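## Task

Put the lever into the notch labelled 4 on the little number plates, with its latch seated all the way down in that notch. Squeezing the red bar next to the handle frees the latch. It counts only if the lever stays there without the robot holding it at the end.

## Robot and tools

Robot: one six-joint arm ending in a five-fingered right hand. Joint ranges in rad: shoulder pan -3.142 to 3.142, shoulder lift and wrists -6.283 to 6.283, elbow 0.000 to 3.142. Load limits: 136 N m for pan, lift and elbow, 25.4 N m for each wrist joint; a held object's weight adds to them. A scene tells you its goal; the first goal is the lever at notch 3, and finished_scene reveals the next one.

Frames. Scene frame: origin on the tabletop under the arm base, +z up, +y to the left when facing along +x. The base may be slightly tilted. The hand point is fixed to the palm, 0.05 m in front of it, where index pad and thumb tip meet in a pinch. Its own axes: +z along the straightened fingers (which extend 0.06 to 0.07 m past it), +y out of the palm, +x across the palm toward the little finger. Sideways the hand extends 0.08 m on the little-finger side and 0.02 m (thumb tucked in front) to 0.09 m on the thumb side. A wrist bracket on the little-finger side sits 0.03 m beyond the point in +y and 0.11 m across, and can collide.

The row. Every motion uses one row of 14 numbers, each in [-1, 1], in this order: dx, dy, dz, rx, ry, rz, little, ring, middle, index, thumb_bend, thumb_turn, force_limit, speed. The first six are an offset, not a pose: a displacement of the hand point expressed in the hand point's own axes, measured from the hand pose in the most recent result that reports it (before any such result in the scene, and for second or later calls in one reply, from where the robot is when the action begins). 1.0 equals 0.6 m for dx, dy, dz and 180 degrees for the rotation vector rx, ry, rz. All zeros sends the hand back to that reference pose; it is not a pause. The next six are absolute finger targets: +1 straight/open, -1 fully curled; thumb_bend +1 straight, -1 bent; thumb_turn +1 beside the palm, -1 opposite the fingers. A pinch is roughly index -0.22, thumb_bend -0.75, thumb_turn -0.57. force_limit maps linearly from about 0 N (-1) to 10 N (+1) at the fingertip, 15 N for the two thumb motors, and only stops closing motors. speed maps from near zero (-1) to full (+1), full meaning 0.6 s for a whole finger stroke; use -0.9 or slower to close gently. A motor only starts when its target changes by 0.01 or more, then locks when it arrives or hits the force limit. Resending the same values keeps a grip; an open target looser than hand_measured releases it. With thumb_turn turned in front first, the whole hand can wrap objects 0.035 to 0.08 m thick.

Tools.
execute_actions {"actions": [...], "pictures": bool}: an empty list just reports the state. One item {"rows": [[14 numbers], ...], "steps": n} plays up to 15 rows, one per 1/30 s step (default 15 steps, last row repeated); each row is an offset from the same reference pose, not from the previous row. One item {"steps": n} without rows waits up to 300 steps counted from the last result, reply time included.
move {"target": row, "speed": m/s 0.002 to 0.5 (default 0.25; turning limited to twice that in rad/s), "stop_force": N 9 to 40}: drives the hand point on a straight path toward the offset target over 0.5 to 10 s; finger values are sent at the start. It does not avoid obstacles and may overshoot speed near full reach. stop_force ends the path when the wrist sensor feels that much extra push along the direction of travel, then backs off two steps; only reliable for non-rotating, slow moves, not usable in the first 0.2 s, and should be left out when pulling away from something being pressed. The result adds a move: line: done, off_target, moving, held, fault or contact, plus limits such as paced (pose clipped) or held (steps blocked), and distance to target.
wait {"seconds": 0 to 10}: let time pass, nothing new sent.
zoom_image {"camera": "cam_head_left" | "cam_head_right" | "cam_wrist", "region": [x0, y0, x1, y1]} in image pixels (672x504, origin top-left), at most 504 by 504.
show_instructions {}: shows the reference image pages.
finished_scene {"scene": current scene number}: ends and grades the scene; irreversible.

Behaviour. Each step the commanded pose is clipped to 100 mm and 16 degrees from the measured pose; position wins over orientation when both cannot be met. Commands trail by about 0.17 s, and after an action the arm only continues to the last clipped pose, so check the pose and send the remainder. The arm is stiff: aiming even slightly past a firm contact can fault.

Results. State line: end_effector_position (m), end_effector_quat_wxyz, linear and angular velocities, in the scene frame (position less accurate at long reach). Wrist force and torque are in hand-point axes, pointing from a surface back into the arm, with up to 4 N offset, about 2.4 N noise and saturation near 50 N; "no reading" is harmless. hand_measured, hand_stopped_by (moving, target, force, stalled, fault), hand_load_n (positive when pushed open; near 0 means grip lost), hand_force_limit, hand_speed list the six motors in row order. HELD marks steps partly not sent; "pose unreachable" means the clearance check altered the command (a base mount counts as arm). "Hand target" shows where the controller is driving.

Avoid: contact force of 150 N anywhere or joint torque at its limit, which stops the arm for 10 s; motor heat (warning at 70 °C, braking at 85 °C) from long holding; fast hits, dropping or knocking things over. Leave the lever latched and free-standing before finishing.

Each tool is called as name([rows], argument=value, ...), one row to a line, values as JSON.

## Session

execute_actions(actions=[])

Scene clock: 0.00 s of 5200.00 s.
end_effector_position=(+0.4571, +0.1431, +0.1969) hand_measured=(+1.000, +1.000, +1.000, +1.000, +1.000, +1.000) hand_load_n=(+0.0, +0.0, +0.0, +0.0, +0.0, +0.0) hand_stopped_by=(target, target, target, target, target, target) hand_force_limit=0.00 hand_speed=-0.80 end_effector_quat_wxyz=(+0.279, +0.422, +0.858, -0.087) end_effector_velocity=(-0.000, -0.000, +0.000) end_effector_angular_velocity=(-0.000, +0.000, -0.000)
Joint positions: [ 0.676 -1.316  2.216 -0.366  2.572 -0.684]
Joint velocities: [-0.    -0.001  0.001  0.001  0.     0.   ]
Motor temperatures (°C, as the motors report them): [28 30 29 36 33 34]
Wrist force (N, on the end effector, along its own x y z axes, offset not removed): no reading
Wrist torque (N m, same axes, about the end effector's origin, offset not removed): no reading
Hand target: +0.457, +0.143, +0.197; +0.279, +0.422, +0.858, -0.087

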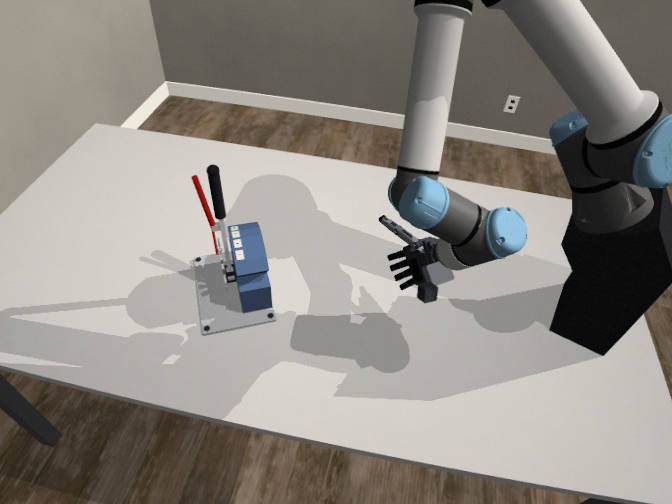

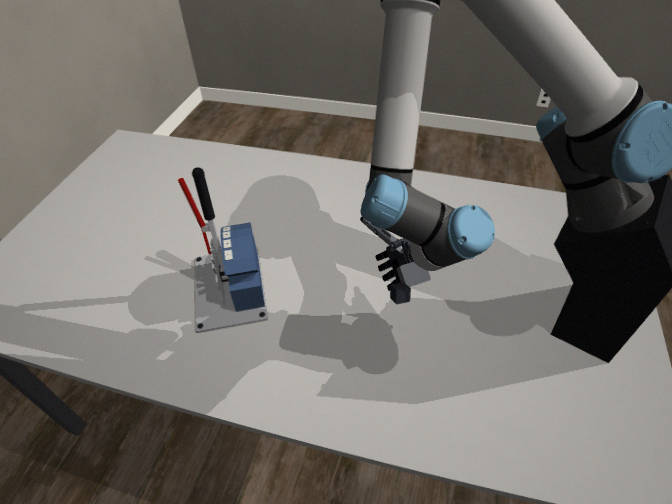

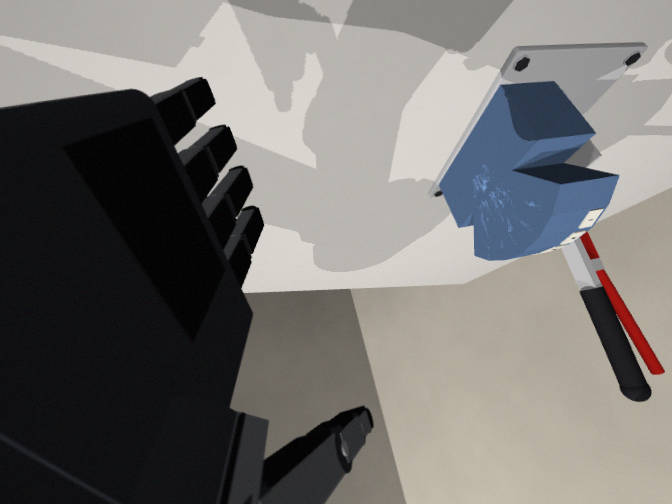

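zoom_image(camera="cam_head_left", region=[170, 155, 300, 340])

zoom_image(camera="cam_head_right", region=[190, 210, 260, 290])

zoom_image(camera="cam_wrist", region=[420, 30, 672, 420])

Region (170, 155, 300, 340) of cam_head_left's 672x504 image, scaled by 2.724, with more detail than that image has; it fills the left 354 columns of this view, and the rest is white.

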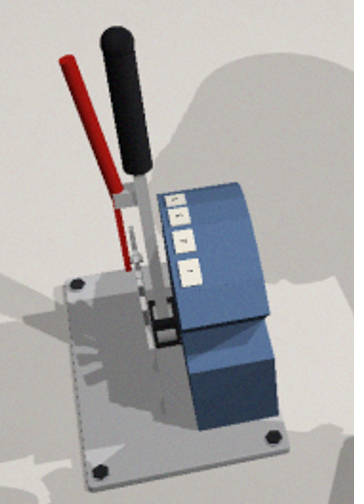

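Region (190, 210, 260, 290) of cam_head_right's 672x504 image, scaled by 6.300, with more detail than that image has; it fills the left 441 columns of this view, and the rest is white.

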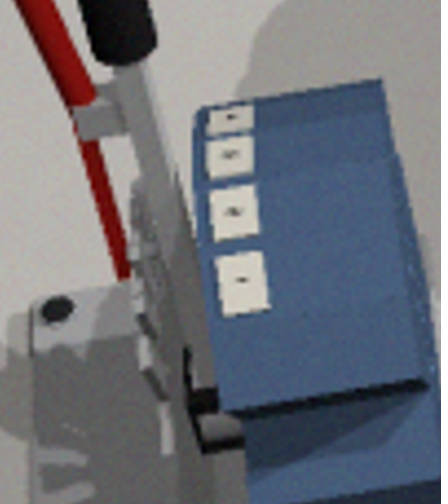

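Region (420, 30, 672, 420) of cam_wrist's 672x504 image, scaled by 1.292, with more detail than that image has; it fills the left 326 columns of this view, and the rest is white.

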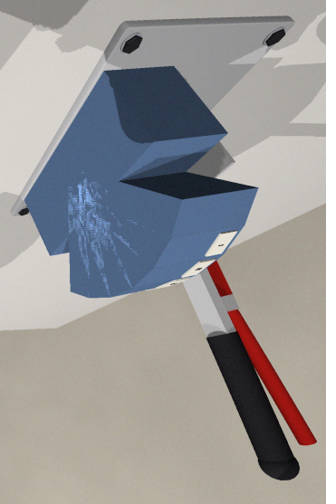

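move(target=[-0.371, 0.27, 0.157, -0.267,0.472,0.622, 1,1,1,1,1,-1,0,0], speed=0.35)

Scene clock: 53.33 s of 5200.00 s.
end_effector_position=(+0.7287, +0.0572, +0.2566) hand_measured=(+1.000, +1.000, +1.000, +1.000, +1.000, -1.000) hand_load_n=(+0.0, +0.0, +0.0, +0.0, +0.0, +0.0) hand_stopped_by=(target, target, target, target, target, target) hand_force_limit=0.00 hand_speed=0.00 end_effector_quat_wxyz=(-0.201, +0.698, +0.108, +0.679) end_effector_velocity=(+0.001, -0.001, +0.001) end_effector_angular_velocity=(+0.009, -0.011, -0.006)
Joint positions: [-0.059 -1.617  2.23  -1.278  0.846  1.612]
Joint velocities: [ 0.001  0.006  0.002 -0.026  0.006  0.015]
Motor temperatures (°C, as the motors report them): [28 30 29 36 33 34]
Wrist force (N, on the end effector, along its own x y z axes, offset not removed): [0.1 4.4 1.7]
Wrist torque (N m, same axes, about the end effector's origin, offset not removed): [0.53 0.01 0.31]
Hand target: +0.729, +0.057, +0.257; -0.201, +0.697, +0.107, +0.679
Off the commanded pose: 0.001 m, 0 deg.
After step 90, 46.00 s passed at rest.
move: done

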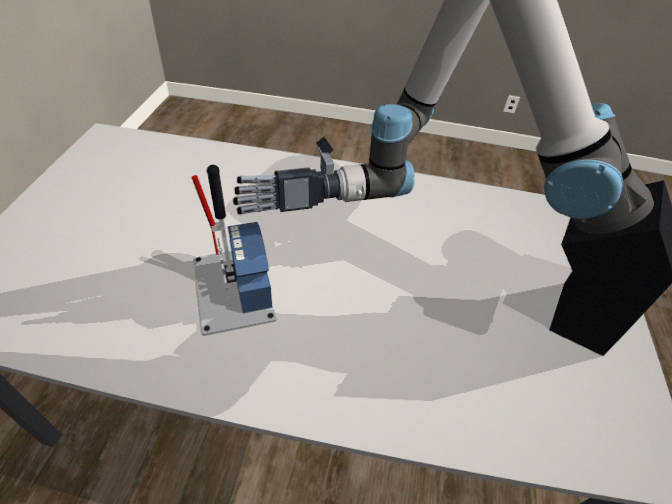

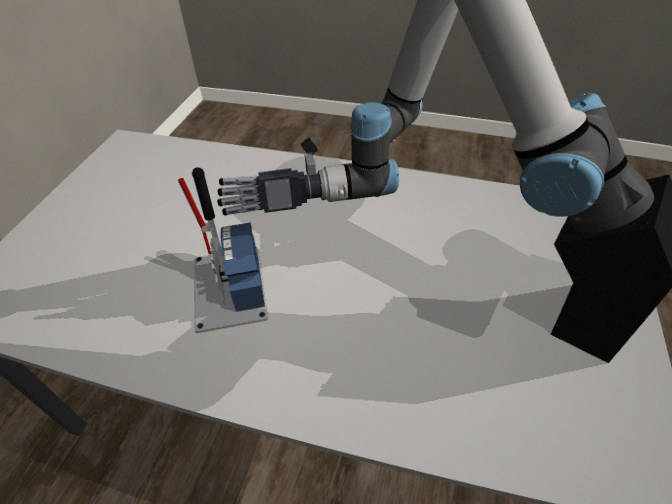

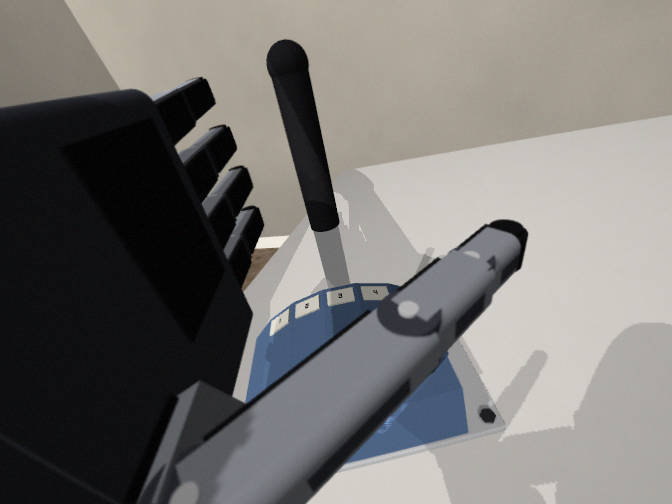

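move(target=[-0.012, -0.012, 0.2, 0,0,0, 1,1,1,1,1,-1,0,0], speed=0.07, stop_force=10)

zoom_image(camera="cam_head_left", region=[160, 140, 300, 280])

Scene clock: 66.33 s of 5200.00 s.
end_effector_position=(+0.8336, +0.1157, +0.2508) hand_measured=(+1.000, +1.000, +1.000, +1.000, +1.000, -1.000) hand_load_n=(+0.0, +0.0, +0.0, +0.0, +0.0, +0.0) hand_stopped_by=(target, target, target, target, target, target) hand_force_limit=0.00 hand_speed=0.00 end_effector_quat_wxyz=(-0.201, +0.698, +0.108, +0.679) end_effector_velocity=(+0.002, +0.001, -0.000) end_effector_angular_velocity=(-0.001, -0.001, +0.000)
Joint positions: [ 0.129 -1.433  1.881 -1.031  0.998  1.474]
Joint velocities: [ 0.003  0.004 -0.008  0.005  0.003 -0.004]
Motor temperatures (°C, as the motors report them): [28 30 29 36 33 34]
Wrist force (N, on the end effector, along its own x y z axes, offset not removed): [-0.6 2.3 3.1]
Wrist torque (N m, same axes, about the end effector's origin, offset not removed): [0.21 -0.15 -0.09]
Hand target: +0.834, +0.116, +0.251; -0.201, +0.698, +0.108, +0.679
Off the commanded pose: 0.000 m, 0 deg.
After step 90, 7.83 s passed at rest.
move: done

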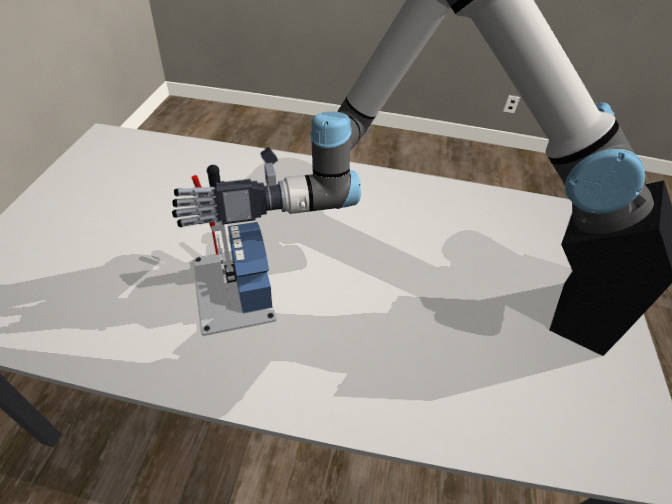

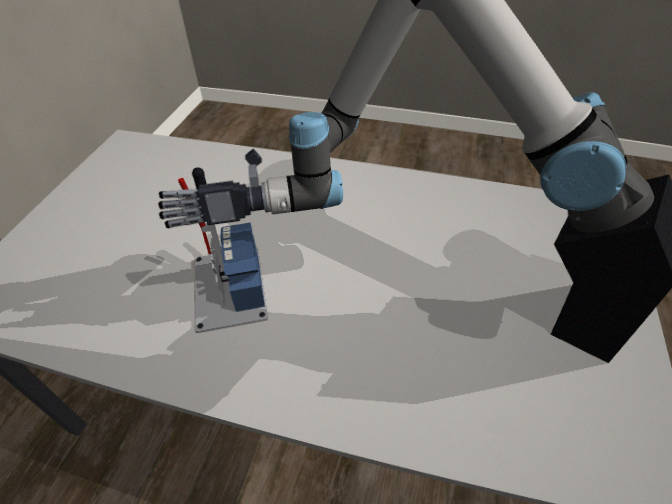

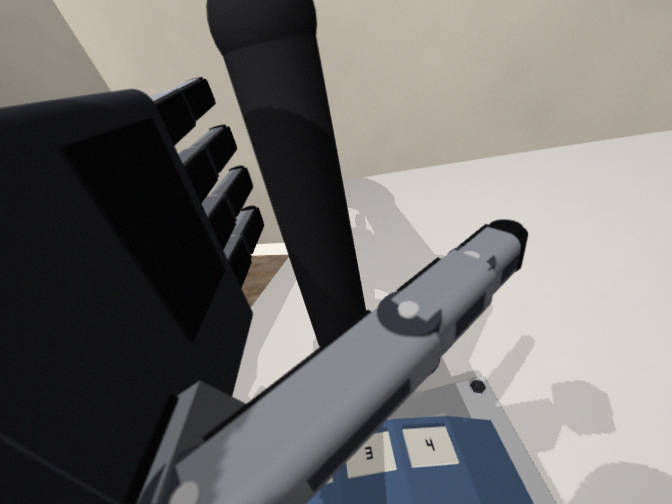

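Region (160, 140, 300, 280) of cam_head_left's 672x504 image, scaled by 3.600, with more detail than that image has.

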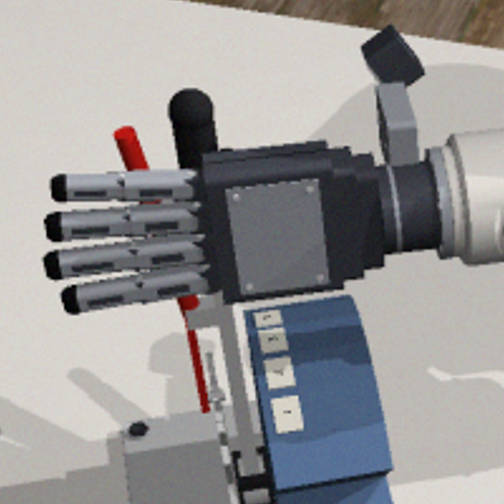

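move(target=[0.004, 0.011, 0.045, 0,0,0, 1,1,1,1,1,-1,0,0], speed=0.04, stop_force=10)

move(target=[0.003, 0.011, 0.02, 0,0,0, 1,1,1,1,1,-1,0,0], speed=0.025, stop_force=10)

Scene clock: 77.10 s of 5200.00 s.
end_effector_position=(+0.8606, +0.1209, +0.2524) hand_measured=(+1.000, +1.000, +1.000, +1.000, +1.000, -1.000) hand_load_n=(+0.0, +0.0, +0.0, +0.0, +0.0, +0.0) hand_stopped_by=(target, target, target, target, target, target) hand_force_limit=0.00 hand_speed=0.00 end_effector_quat_wxyz=(-0.201, +0.698, +0.108, +0.679) end_effector_velocity=(+0.003, -0.000, +0.000) end_effector_angular_velocity=(-0.002, -0.000, -0.001)
Joint positions: [ 0.148 -1.399  1.793 -0.97   1.014  1.462]
Joint velocities: [ 0.001  0.003 -0.008  0.006  0.002 -0.003]
Motor temperatures (°C, as the motors report them): [28 30 29 36 33 34]
Wrist force (N, on the end effector, along its own x y z axes, offset not removed): [-1.6 -1.8 -0.4]
Wrist torque (N m, same axes, about the end effector's origin, offset not removed): [-0.30 0.42 -0.18]
Hand target: +0.861, +0.121, +0.252; -0.201, +0.698, +0.108, +0.679
Off the commanded pose: 0.000 m, 0 deg.
After step 90, 6.70 s passed at rest.
move: done

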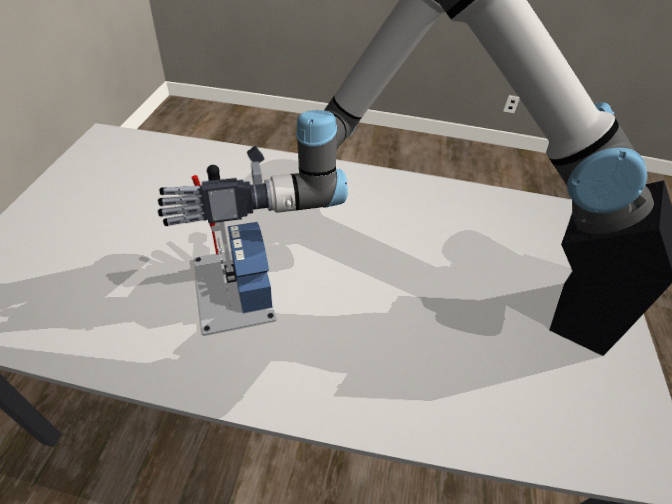

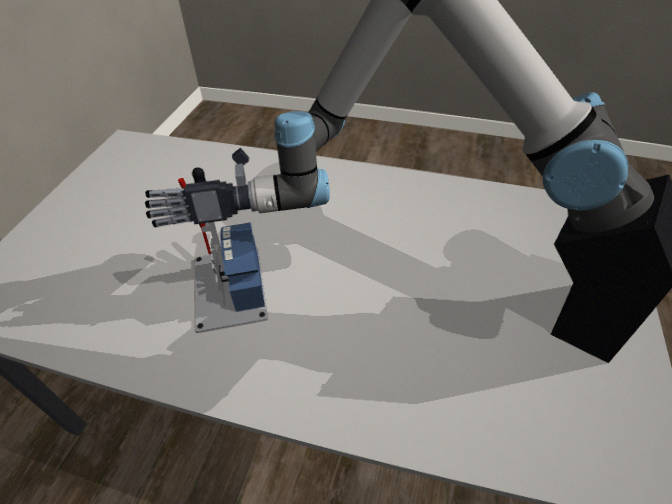

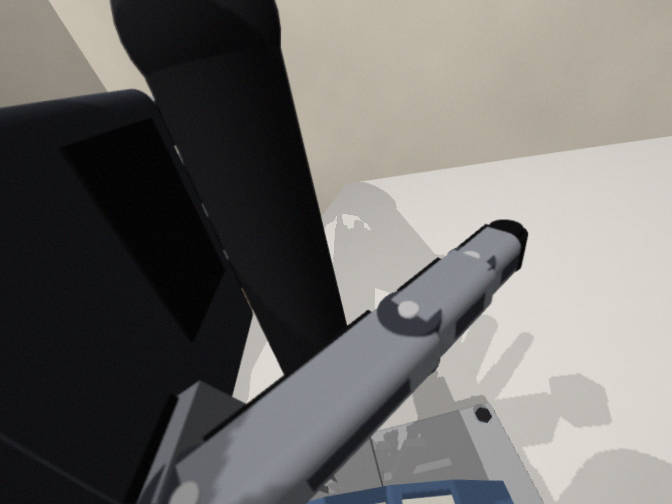

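Scene clock: 77.97 s of 5200.00 s.
end_effector_position=(+0.8742, +0.1199, +0.2533) hand_measured=(+1.000, +1.000, +1.000, +1.000, +1.000, -1.000) hand_load_n=(+0.0, +0.0, +0.0, +0.0, +0.0, +0.0) hand_stopped_by=(target, target, target, target, target, target) hand_force_limit=0.00 hand_speed=0.00 end_effector_quat_wxyz=(-0.201, +0.698, +0.108, +0.679) end_effector_velocity=(+0.003, -0.000, +0.001) end_effector_angular_velocity=(-0.001, -0.003, -0.000)
Joint positions: [ 0.15  -1.384  1.75  -0.941  1.016  1.461]
Joint velocities: [ 0.     0.001 -0.007  0.003  0.    -0.001]
Motor temperatures (°C, as the motors report them): [28 30 29 36 33 34]
Wrist force (N, on the end effector, along its own x y z axes, offset not removed): [-0.5 1.6 1.5]
Wrist torque (N m, same axes, about the end effector's origin, offset not removed): [0.30 0.06 0.31]
Hand target: +0.874, +0.120, +0.253; -0.201, +0.698, +0.108, +0.679
Off the commanded pose: 0.000 m, 0 deg.
move: done

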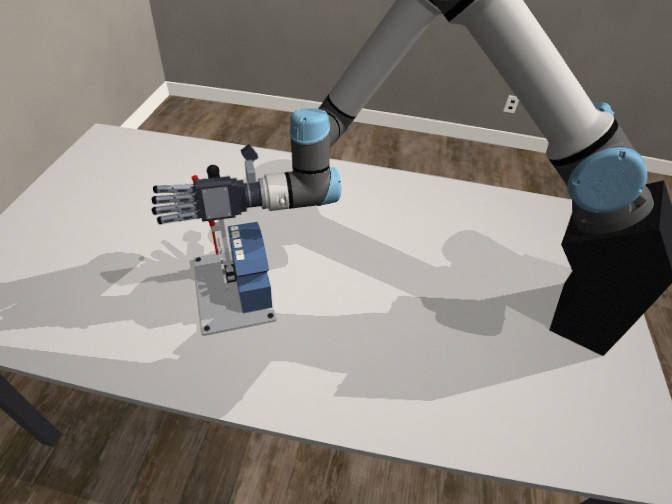

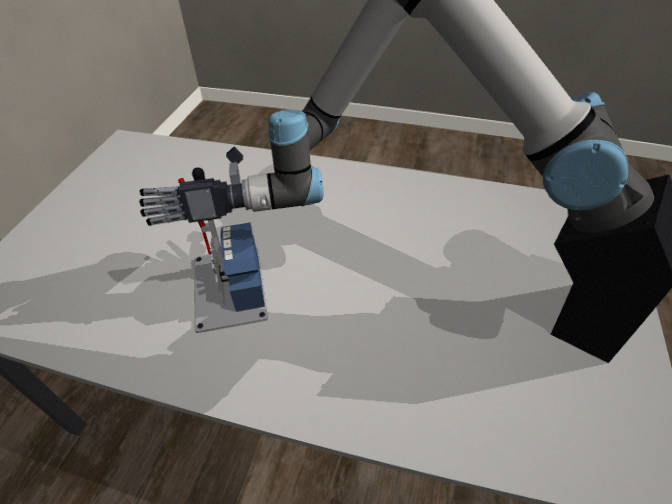

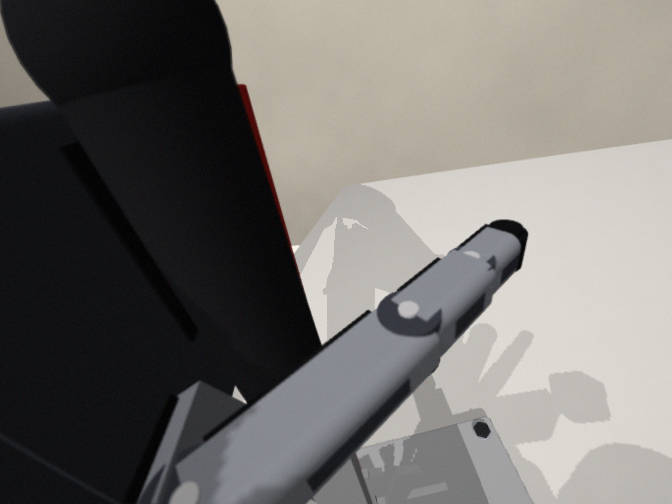

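move(target=[0, 0, 0, 0,0,0, -1,-1,-1,-1,1,-1,1,0])

move(target=[0, 0, -0.04, 0,0,0, -1,-1,-1,-1,1,-1,1,0], speed=0.012, stop_force=16)

zoom_image(camera="cam_head_left", region=[160, 140, 300, 280])

Scene clock: 88.47 s of 5200.00 s.
end_effector_position=(+0.8742, +0.1199, +0.2534) hand_measured=(-1.000, -1.000, -1.000, -1.000, +1.000, -1.000) hand_load_n=(+3.0, +1.0, +0.0, +0.0, +0.0, +0.0) hand_stopped_by=(target, target, target, target, target, target) hand_force_limit=1.00 hand_speed=0.00 end_effector_quat_wxyz=(-0.201, +0.698, +0.108, +0.679) end_effector_velocity=(-0.000, -0.000, -0.001) end_effector_angular_velocity=(-0.001, +0.002, -0.000)
Joint positions: [ 0.15  -1.384  1.75  -0.941  1.016  1.461]
Joint velocities: [-0.001  0.001  0.     0.001  0.    -0.   ]
Motor temperatures (°C, as the motors report them): [28 30 29 36 33 34]
Wrist force (N, on the end effector, along its own x y z axes, offset not removed): [-0.1 6.5 6.8]
Wrist torque (N m, same axes, about the end effector's origin, offset not removed): [0.01 -0.48 0.31]
Hand target: +0.874, +0.120, +0.253; -0.201, +0.698, +0.108, +0.679
Off the commanded pose: 0.000 m, 0 deg.
After step 90, 6.00 s passed at rest.
move: done

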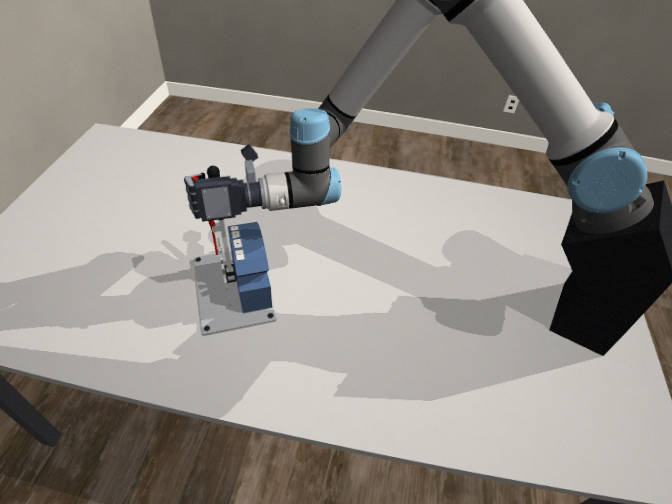

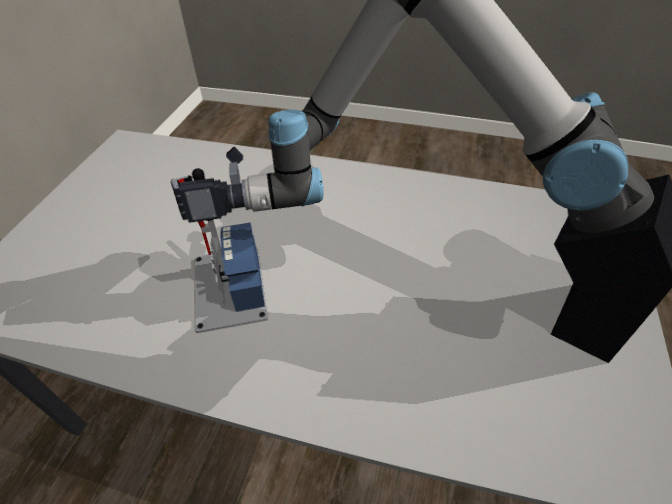

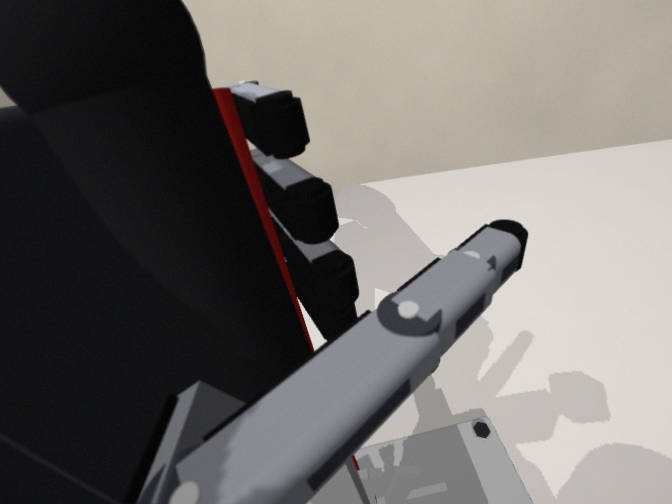

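Scene clock: 89.77 s of 5200.00 s.
end_effector_position=(+0.8643, +0.1151, +0.2534) hand_measured=(-1.000, -1.000, -1.000, -1.000, +1.000, -1.000) hand_load_n=(+0.5, +2.5, +2.0, +1.5, +0.0, +0.0) hand_stopped_by=(target, target, target, target, target, target) hand_force_limit=1.00 hand_speed=0.00 end_effector_quat_wxyz=(-0.201, +0.698, +0.108, +0.679) end_effector_velocity=(+0.004, +0.001, +0.000) end_effector_angular_velocity=(-0.000, -0.000, -0.001)
Joint positions: [ 0.138 -1.401  1.785 -0.963  1.006  1.469]
Joint velocities: [ 0.005  0.007 -0.014  0.008  0.005 -0.003]
Motor temperatures (°C, as the motors report them): [28 30 29 36 33 34]
Wrist force (N, on the end effector, along its own x y z axes, offset not removed): [5.8 19.1 7.8]
Wrist torque (N m, same axes, about the end effector's origin, offset not removed): [0.35 -0.23 0.69]
Hand target: +0.865, +0.115, +0.253; -0.201, +0.698, +0.108, +0.679
Off the commanded pose: 0.013 m, 0 deg.
move: contact

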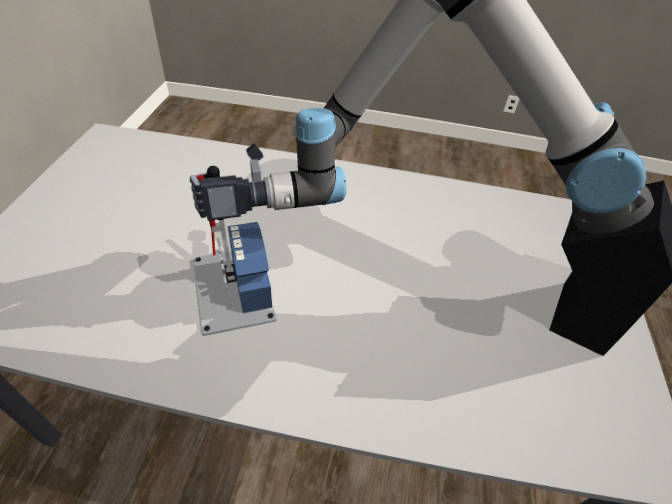

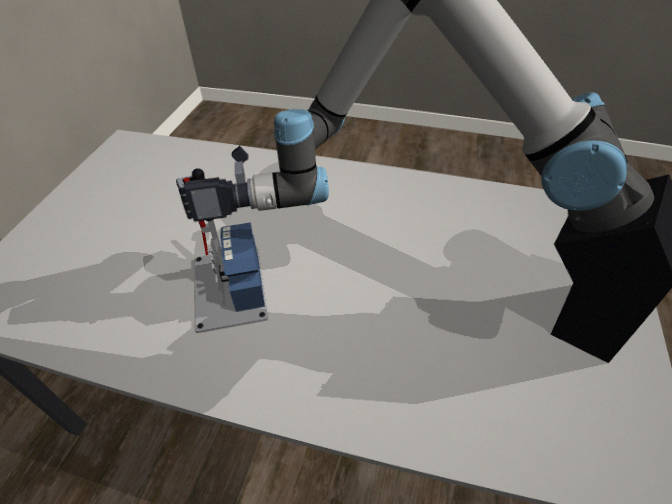

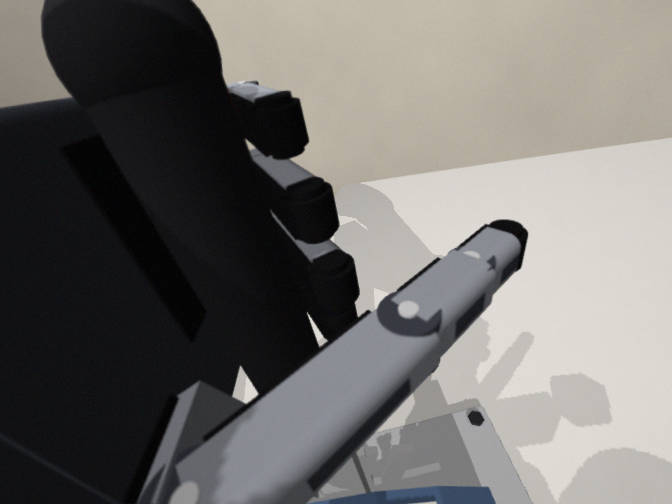

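Region (160, 140, 300, 280) of cam_head_left's 672x504 image, scaled by 3.600, with more detail than that image has.

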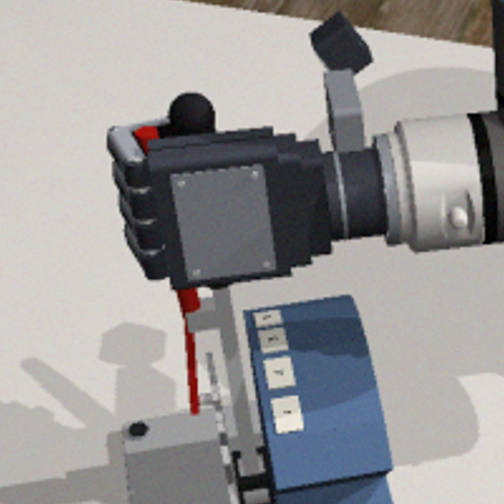

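execute_actions([
  {"rows": [[0,0.003,-0.0025,0,0,0,-1,-1,-1,-1,1,-1,1,0]], "steps": 15},
])

zoom_image(camera="cam_head_left", region=[180, 200, 260, 280])

Scene clock: 96.63 s of 5200.00 s.
end_effector_position=(+0.8637, +0.1130, +0.2531) hand_measured=(-1.000, -1.000, -1.000, -1.000, +1.000, -1.000) hand_load_n=(+2.0, +1.5, +0.5, +0.5, +0.0, +0.0) hand_stopped_by=(target, target, target, target, target, target) hand_force_limit=1.00 hand_speed=0.00 end_effector_quat_wxyz=(-0.201, +0.698, +0.108, +0.679) end_effector_velocity=(-0.000, -0.001, -0.000) end_effector_angular_velocity=(+0.001, +0.001, -0.001)
Joint positions: [ 0.133 -1.404  1.788 -0.965  1.002  1.472]
Joint velocities: [-0.002 -0.001  0.001 -0.    -0.001  0.002]
Motor temperatures (°C, as the motors report them): [28 30 29 36 33 34]
Wrist force (N, on the end effector, along its own x y z axes, offset not removed): [-0.3 1.6 15.1]
Wrist torque (N m, same axes, about the end effector's origin, offset not removed): [-0.01 -0.64 -0.08]
Hand target: +0.864, +0.113, +0.253; -0.201, +0.698, +0.108, +0.679
Off the commanded pose: 0.000 m, 0 deg.
Steps of this call (steps 1 to 90: nothing new was sent; then 3.37 s passed at rest; steps 91 to 105: all 15 steps of this action). Readings (end_effector_position | what the end effector reports):
91: (+0.8647, +0.1154, +0.2533) | hand_measured=(-1.000, -1.000, -1.000, -1.000, +1.000, -1.000) hand_load_n=(+0.0, +1.5, +1.0, +1.0, +0.0, +0.0) hand_stopped_by=(target, target, target, target, target, target) hand_force_limit=1.00 hand_speed=0.00
92: (+0.8647, +0.1151, +0.2533) | hand_measured=(-1.000, -1.000, -1.000, -1.000, +1.000, -1.000) hand_load_n=(+0.0, +1.5, +1.0, +1.0, +0.0, +0.0) hand_stopped_by=(target, target, target, target, target, target) hand_force_limit=1.00 hand_speed=0.00
94: (+0.8643, +0.1143, +0.2532) | hand_measured=(-1.000, -1.000, -1.000, -1.000, +1.000, -1.000) hand_load_n=(+0.0, +2.5, +1.5, +1.0, +0.0, +0.0) hand_stopped_by=(target, target, target, target, target, target) hand_force_limit=1.00 hand_speed=0.00
98: (+0.8638, +0.1134, +0.2531) | hand_measured=(-1.000, -1.000, -1.000, -1.000, +1.000, -1.000) hand_load_n=(+1.5, +2.0, +1.0, +0.5, +0.0, +0.0) hand_stopped_by=(target, target, target, target, target, target) hand_force_limit=1.00 hand_speed=0.00
105: the state above

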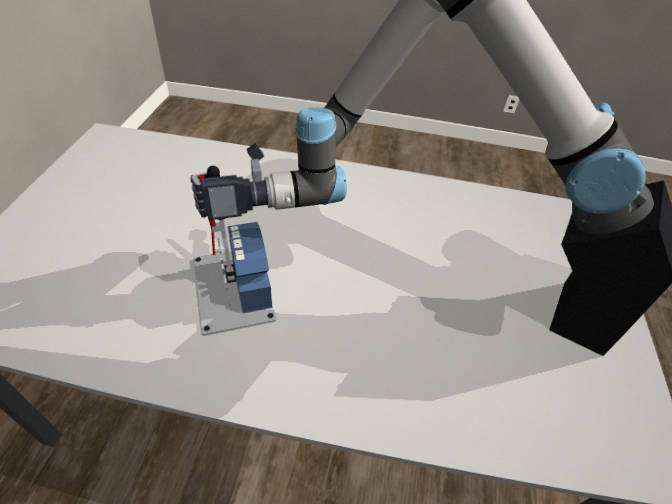

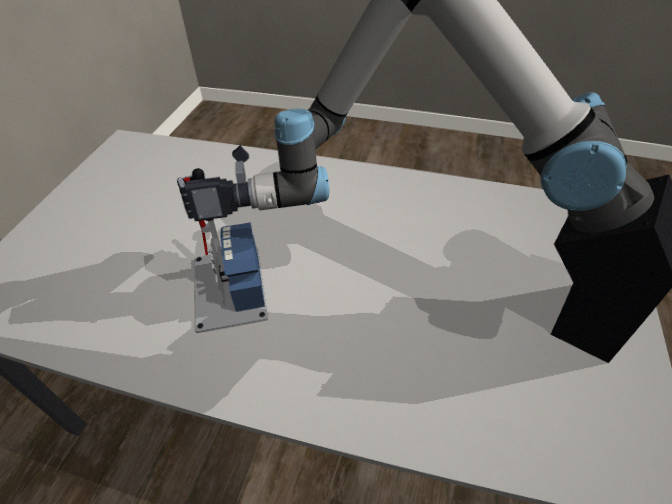

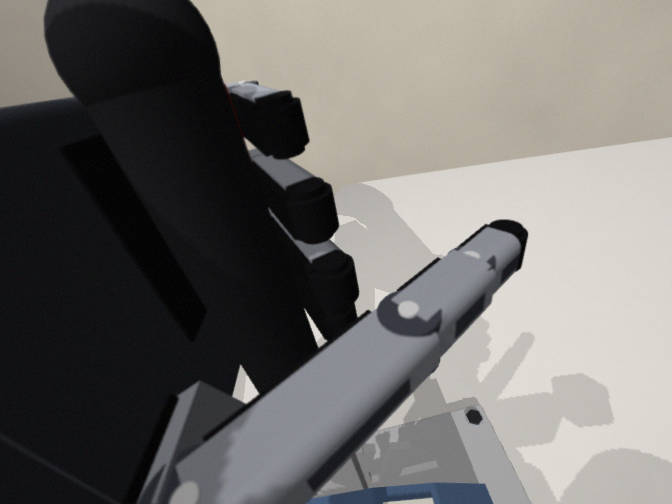

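Region (180, 200, 260, 280) of cam_head_left's 672x504 image, scaled by 6.300, with more detail than that image has.

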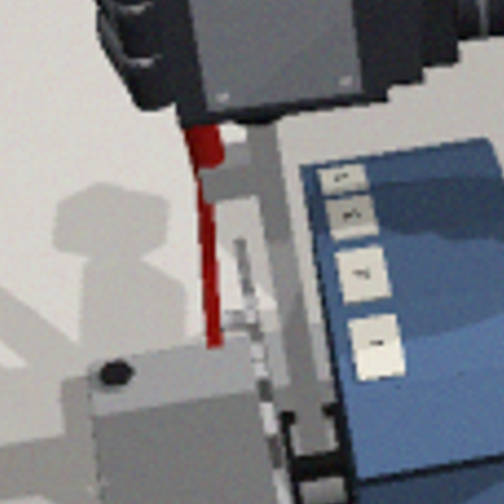

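move(target=[-0.0051, 0.0267, -0.0005, 0,0,0.0222, -1,-1,-1,-1,1,-1,1,0], speed=0.015, stop_force=25)

Scene clock: 106.10 s of 5200.00 s.
end_effector_position=(+0.8672, +0.1053, +0.2504) hand_measured=(-0.998, -1.000, -1.000, -1.000, +1.000, -1.000) hand_load_n=(+3.5, +0.0, +0.0, +0.0, +0.0, +0.0) hand_stopped_by=(target, target, target, target, target, target) hand_force_limit=1.00 hand_speed=0.00 end_effector_quat_wxyz=(-0.214, +0.700, +0.095, +0.675) end_effector_velocity=(-0.002, +0.002, -0.000) end_effector_angular_velocity=(-0.008, -0.001, -0.001)
Joint positions: [ 0.116 -1.406  1.779 -0.961  0.988  1.52 ]
Joint velocities: [ 0.004  0.     0.004 -0.     0.005 -0.011]
Motor temperatures (°C, as the motors report them): [28 30 29 36 33 34]
Wrist force (N, on the end effector, along its own x y z axes, offset not removed): [-5.9 -30.7 14.4]
Wrist torque (N m, same axes, about the end effector's origin, offset not removed): [-1.23 -0.46 -2.43]
Hand target: +0.867, +0.106, +0.250; -0.214, +0.700, +0.095, +0.675
Off the commanded pose: 0.007 m, 2 deg.
After step 90, 4.83 s passed at rest.
move: contact

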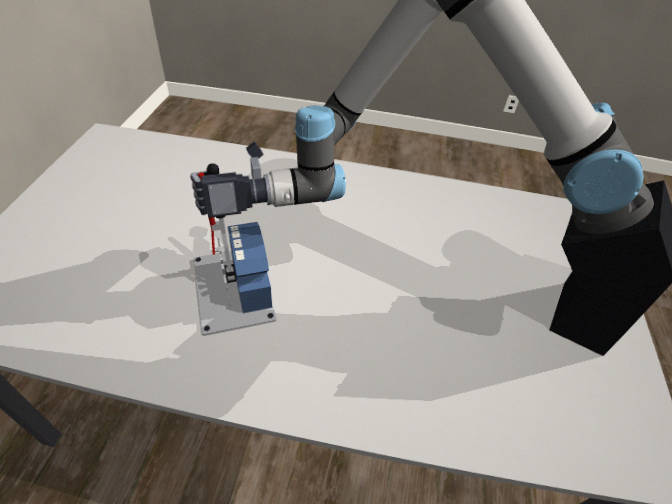

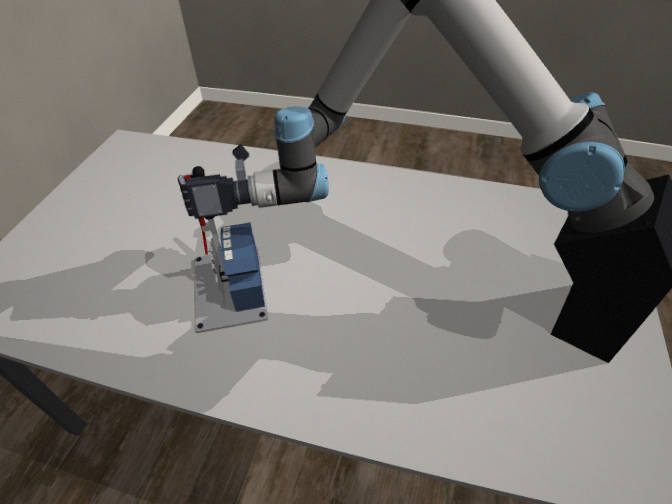

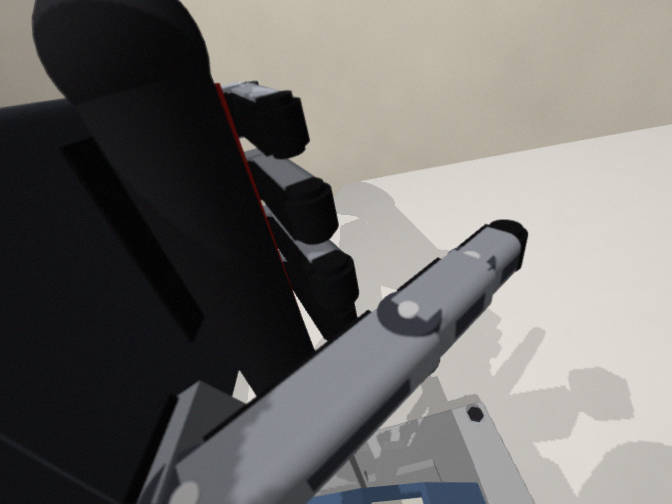

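execute_actions([
  {"rows": [[0,-0.003,0,0,0,0,-1,-1,-1,-1,1,-1,1,0]], "steps": 12},
], pictures=false)

move(target=[0, 0, -0.015, 0,0,0, -1,-1,-1,-1,1,-1,1,0], speed=0.006, stop_force=14)

zoom_image(camera="cam_head_left", region=[170, 160, 270, 280])

Scene clock: 115.83 s of 5200.00 s.
end_effector_position=(+0.8664, +0.1069, +0.2505) hand_measured=(-0.998, -1.000, -1.000, -1.000, +1.000, -1.000) hand_load_n=(+3.5, +0.0, +0.0, +0.0, +0.0, +0.0) hand_stopped_by=(target, target, target, target, target, target) hand_force_limit=1.00 hand_speed=0.00 end_effector_quat_wxyz=(-0.214, +0.700, +0.095, +0.675) end_effector_velocity=(-0.000, +0.000, +0.001) end_effector_angular_velocity=(-0.000, -0.001, -0.000)
Joint positions: [ 0.119 -1.406  1.781 -0.961  0.99   1.518]
Joint velocities: [ 0.001 -0.002  0.001  0.     0.001 -0.001]
Motor temperatures (°C, as the motors report them): [28 30 29 36 33 34]
Wrist force (N, on the end effector, along its own x y z axes, offset not removed): [-4.1 -7.3 14.3]
Wrist torque (N m, same axes, about the end effector's origin, offset not removed): [-0.23 -0.46 -0.82]
Hand target: +0.866, +0.107, +0.251; -0.214, +0.700, +0.095, +0.675
Off the commanded pose: 0.000 m, 0 deg.
Steps of this call (steps 1 to 90: nothing new was sent; then 6.33 s passed at rest; steps 91 to 102: all 12 steps of this action). Readings (end_effector_position | what the end effector reports):
91: (+0.8670, +0.1057, +0.2504) | hand_measured=(-0.998, -1.000, -1.000, -1.000, +1.000, -1.000) hand_load_n=(+3.5, +0.0, +0.0, +0.0, +0.0, +0.0) hand_stopped_by=(target, target, target, target, target, target) hand_force_limit=1.00 hand_speed=0.00
92: (+0.8669, +0.1059, +0.2504) | hand_measured=(-0.998, -1.000, -1.000, -1.000, +1.000, -1.000) hand_load_n=(+3.5, +0.0, +0.0, +0.0, +0.0, +0.0) hand_stopped_by=(target, target, target, target, target, target) hand_force_limit=1.00 hand_speed=0.00
94: (+0.8667, +0.1063, +0.2504) | hand_measured=(-0.998, -1.000, -1.000, -1.000, +1.000, -1.000) hand_load_n=(+3.5, +0.0, +0.0, +0.0, +0.0, +0.0) hand_stopped_by=(target, target, target, target, target, target) hand_force_limit=1.00 hand_speed=0.00
98: (+0.8665, +0.1067, +0.2505) | hand_measured=(-0.998, -1.000, -1.000, -1.000, +1.000, -1.000) hand_load_n=(+3.5, +0.0, +0.0, +0.0, +0.0, +0.0) hand_stopped_by=(target, target, target, target, target, target) hand_force_limit=1.00 hand_speed=0.00
102: the state above

Scene clock: 117.40 s of 5200.00 s.
end_effector_position=(+0.8613, +0.1044, +0.2507) hand_measured=(-0.998, -1.000, -1.000, -1.000, +1.000, -1.000) hand_load_n=(+4.0, +1.0, +1.0, +5.0, +0.0, +0.0) hand_stopped_by=(target, target, target, target, target, target) hand_force_limit=1.00 hand_speed=0.00 end_effector_quat_wxyz=(-0.214, +0.700, +0.095, +0.675) end_effector_velocity=(+0.002, +0.001, -0.001) end_effector_angular_velocity=(-0.001, +0.002, -0.001)
Joint positions: [ 0.113 -1.414  1.799 -0.973  0.985  1.523]
Joint velocities: [ 0.003  0.004 -0.007  0.006  0.004 -0.004]
Motor temperatures (°C, as the motors report them): [28 30 29 36 33 34]
Wrist force (N, on the end effector, along its own x y z axes, offset not removed): [-4.0 6.5 30.2]
Wrist torque (N m, same axes, about the end effector's origin, offset not removed): [-0.78 -0.87 -0.56]
Hand target: +0.862, +0.105, +0.251; -0.214, +0.700, +0.095, +0.675
Off the commanded pose: 0.003 m, 0 deg.
move: contact

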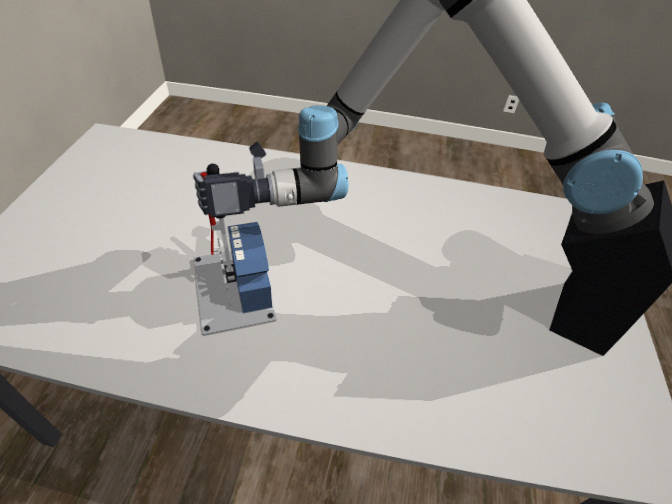

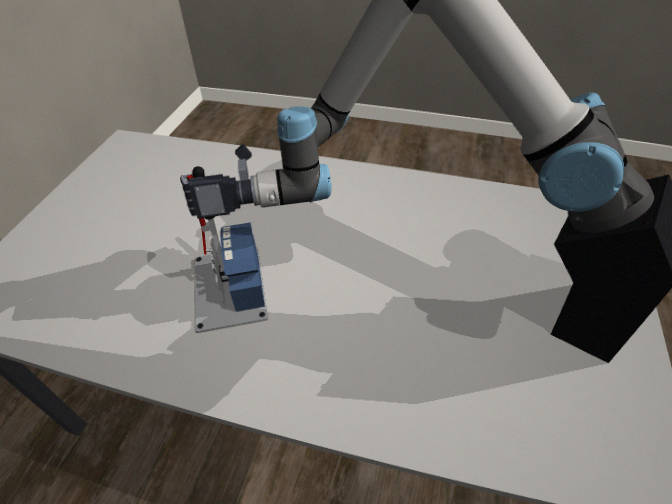

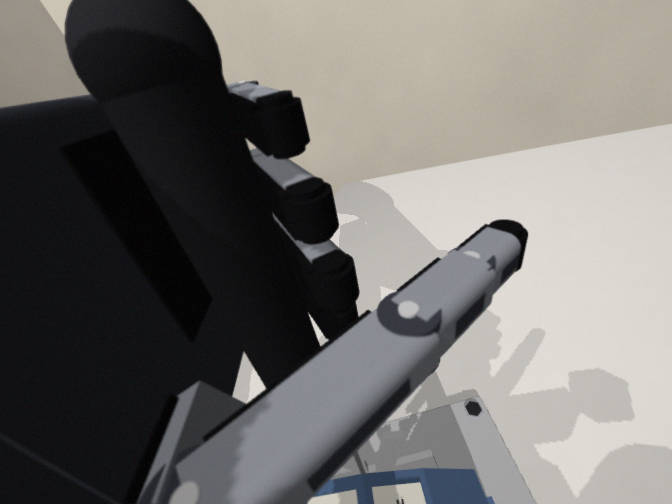

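Region (170, 160, 270, 280) of cam_head_left's 672x504 image, scaled by 4.200, with more detail than that image has.

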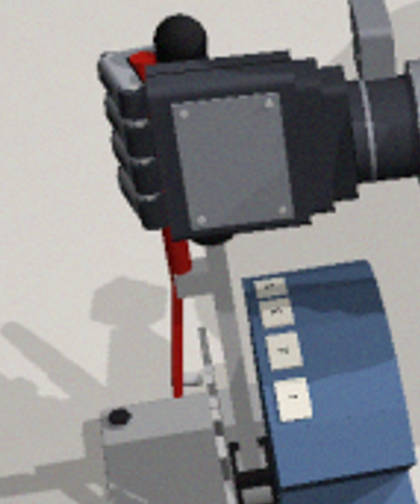

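move(target=[-0.0055, 0.0267, 0.0006, 0,0,0.0222, -1,-1,-1,-1,1,-1,1,0], speed=0.015, stop_force=25)

Scene clock: 125.93 s of 5200.00 s.
end_effector_position=(+0.8681, +0.0910, +0.2448) hand_measured=(-0.998, -1.000, -1.000, -1.000, +1.000, -1.000) hand_load_n=(+6.0, +2.0, +0.0, +1.0, +0.0, +0.0) hand_stopped_by=(target, target, target, target, target, target) hand_force_limit=1.00 hand_speed=0.00 end_effector_quat_wxyz=(-0.237, +0.703, +0.071, +0.667) end_effector_velocity=(+0.001, -0.002, +0.001) end_effector_angular_velocity=(+0.005, +0.001, -0.000)
Joint positions: [ 0.082 -1.414  1.781 -0.967  0.96   1.612]
Joint velocities: [-0.003 -0.002 -0.002  0.002 -0.002  0.008]
Motor temperatures (°C, as the motors report them): [28 30 29 36 33 34]
Wrist force (N, on the end effector, along its own x y z axes, offset not removed): [17.9 -4.8 32.6]
Wrist torque (N m, same axes, about the end effector's origin, offset not removed): [-1.41 -2.39 0.28]
Hand target: +0.868, +0.091, +0.245; -0.237, +0.703, +0.071, +0.667
Off the commanded pose: 0.000 m, 0 deg.
After step 90, 3.00 s passed at rest.
move: done

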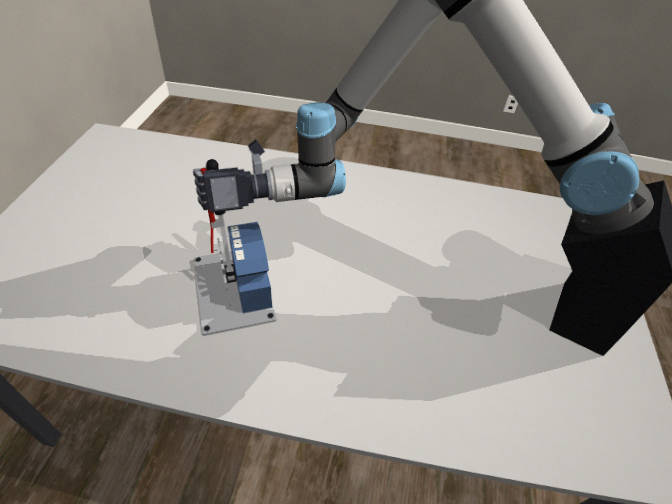

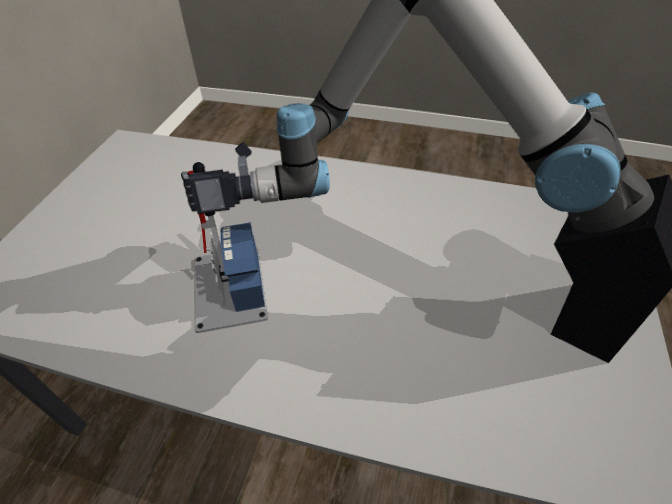

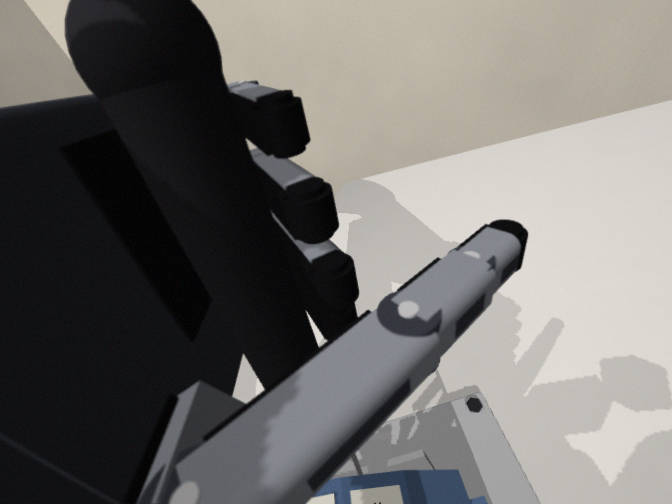

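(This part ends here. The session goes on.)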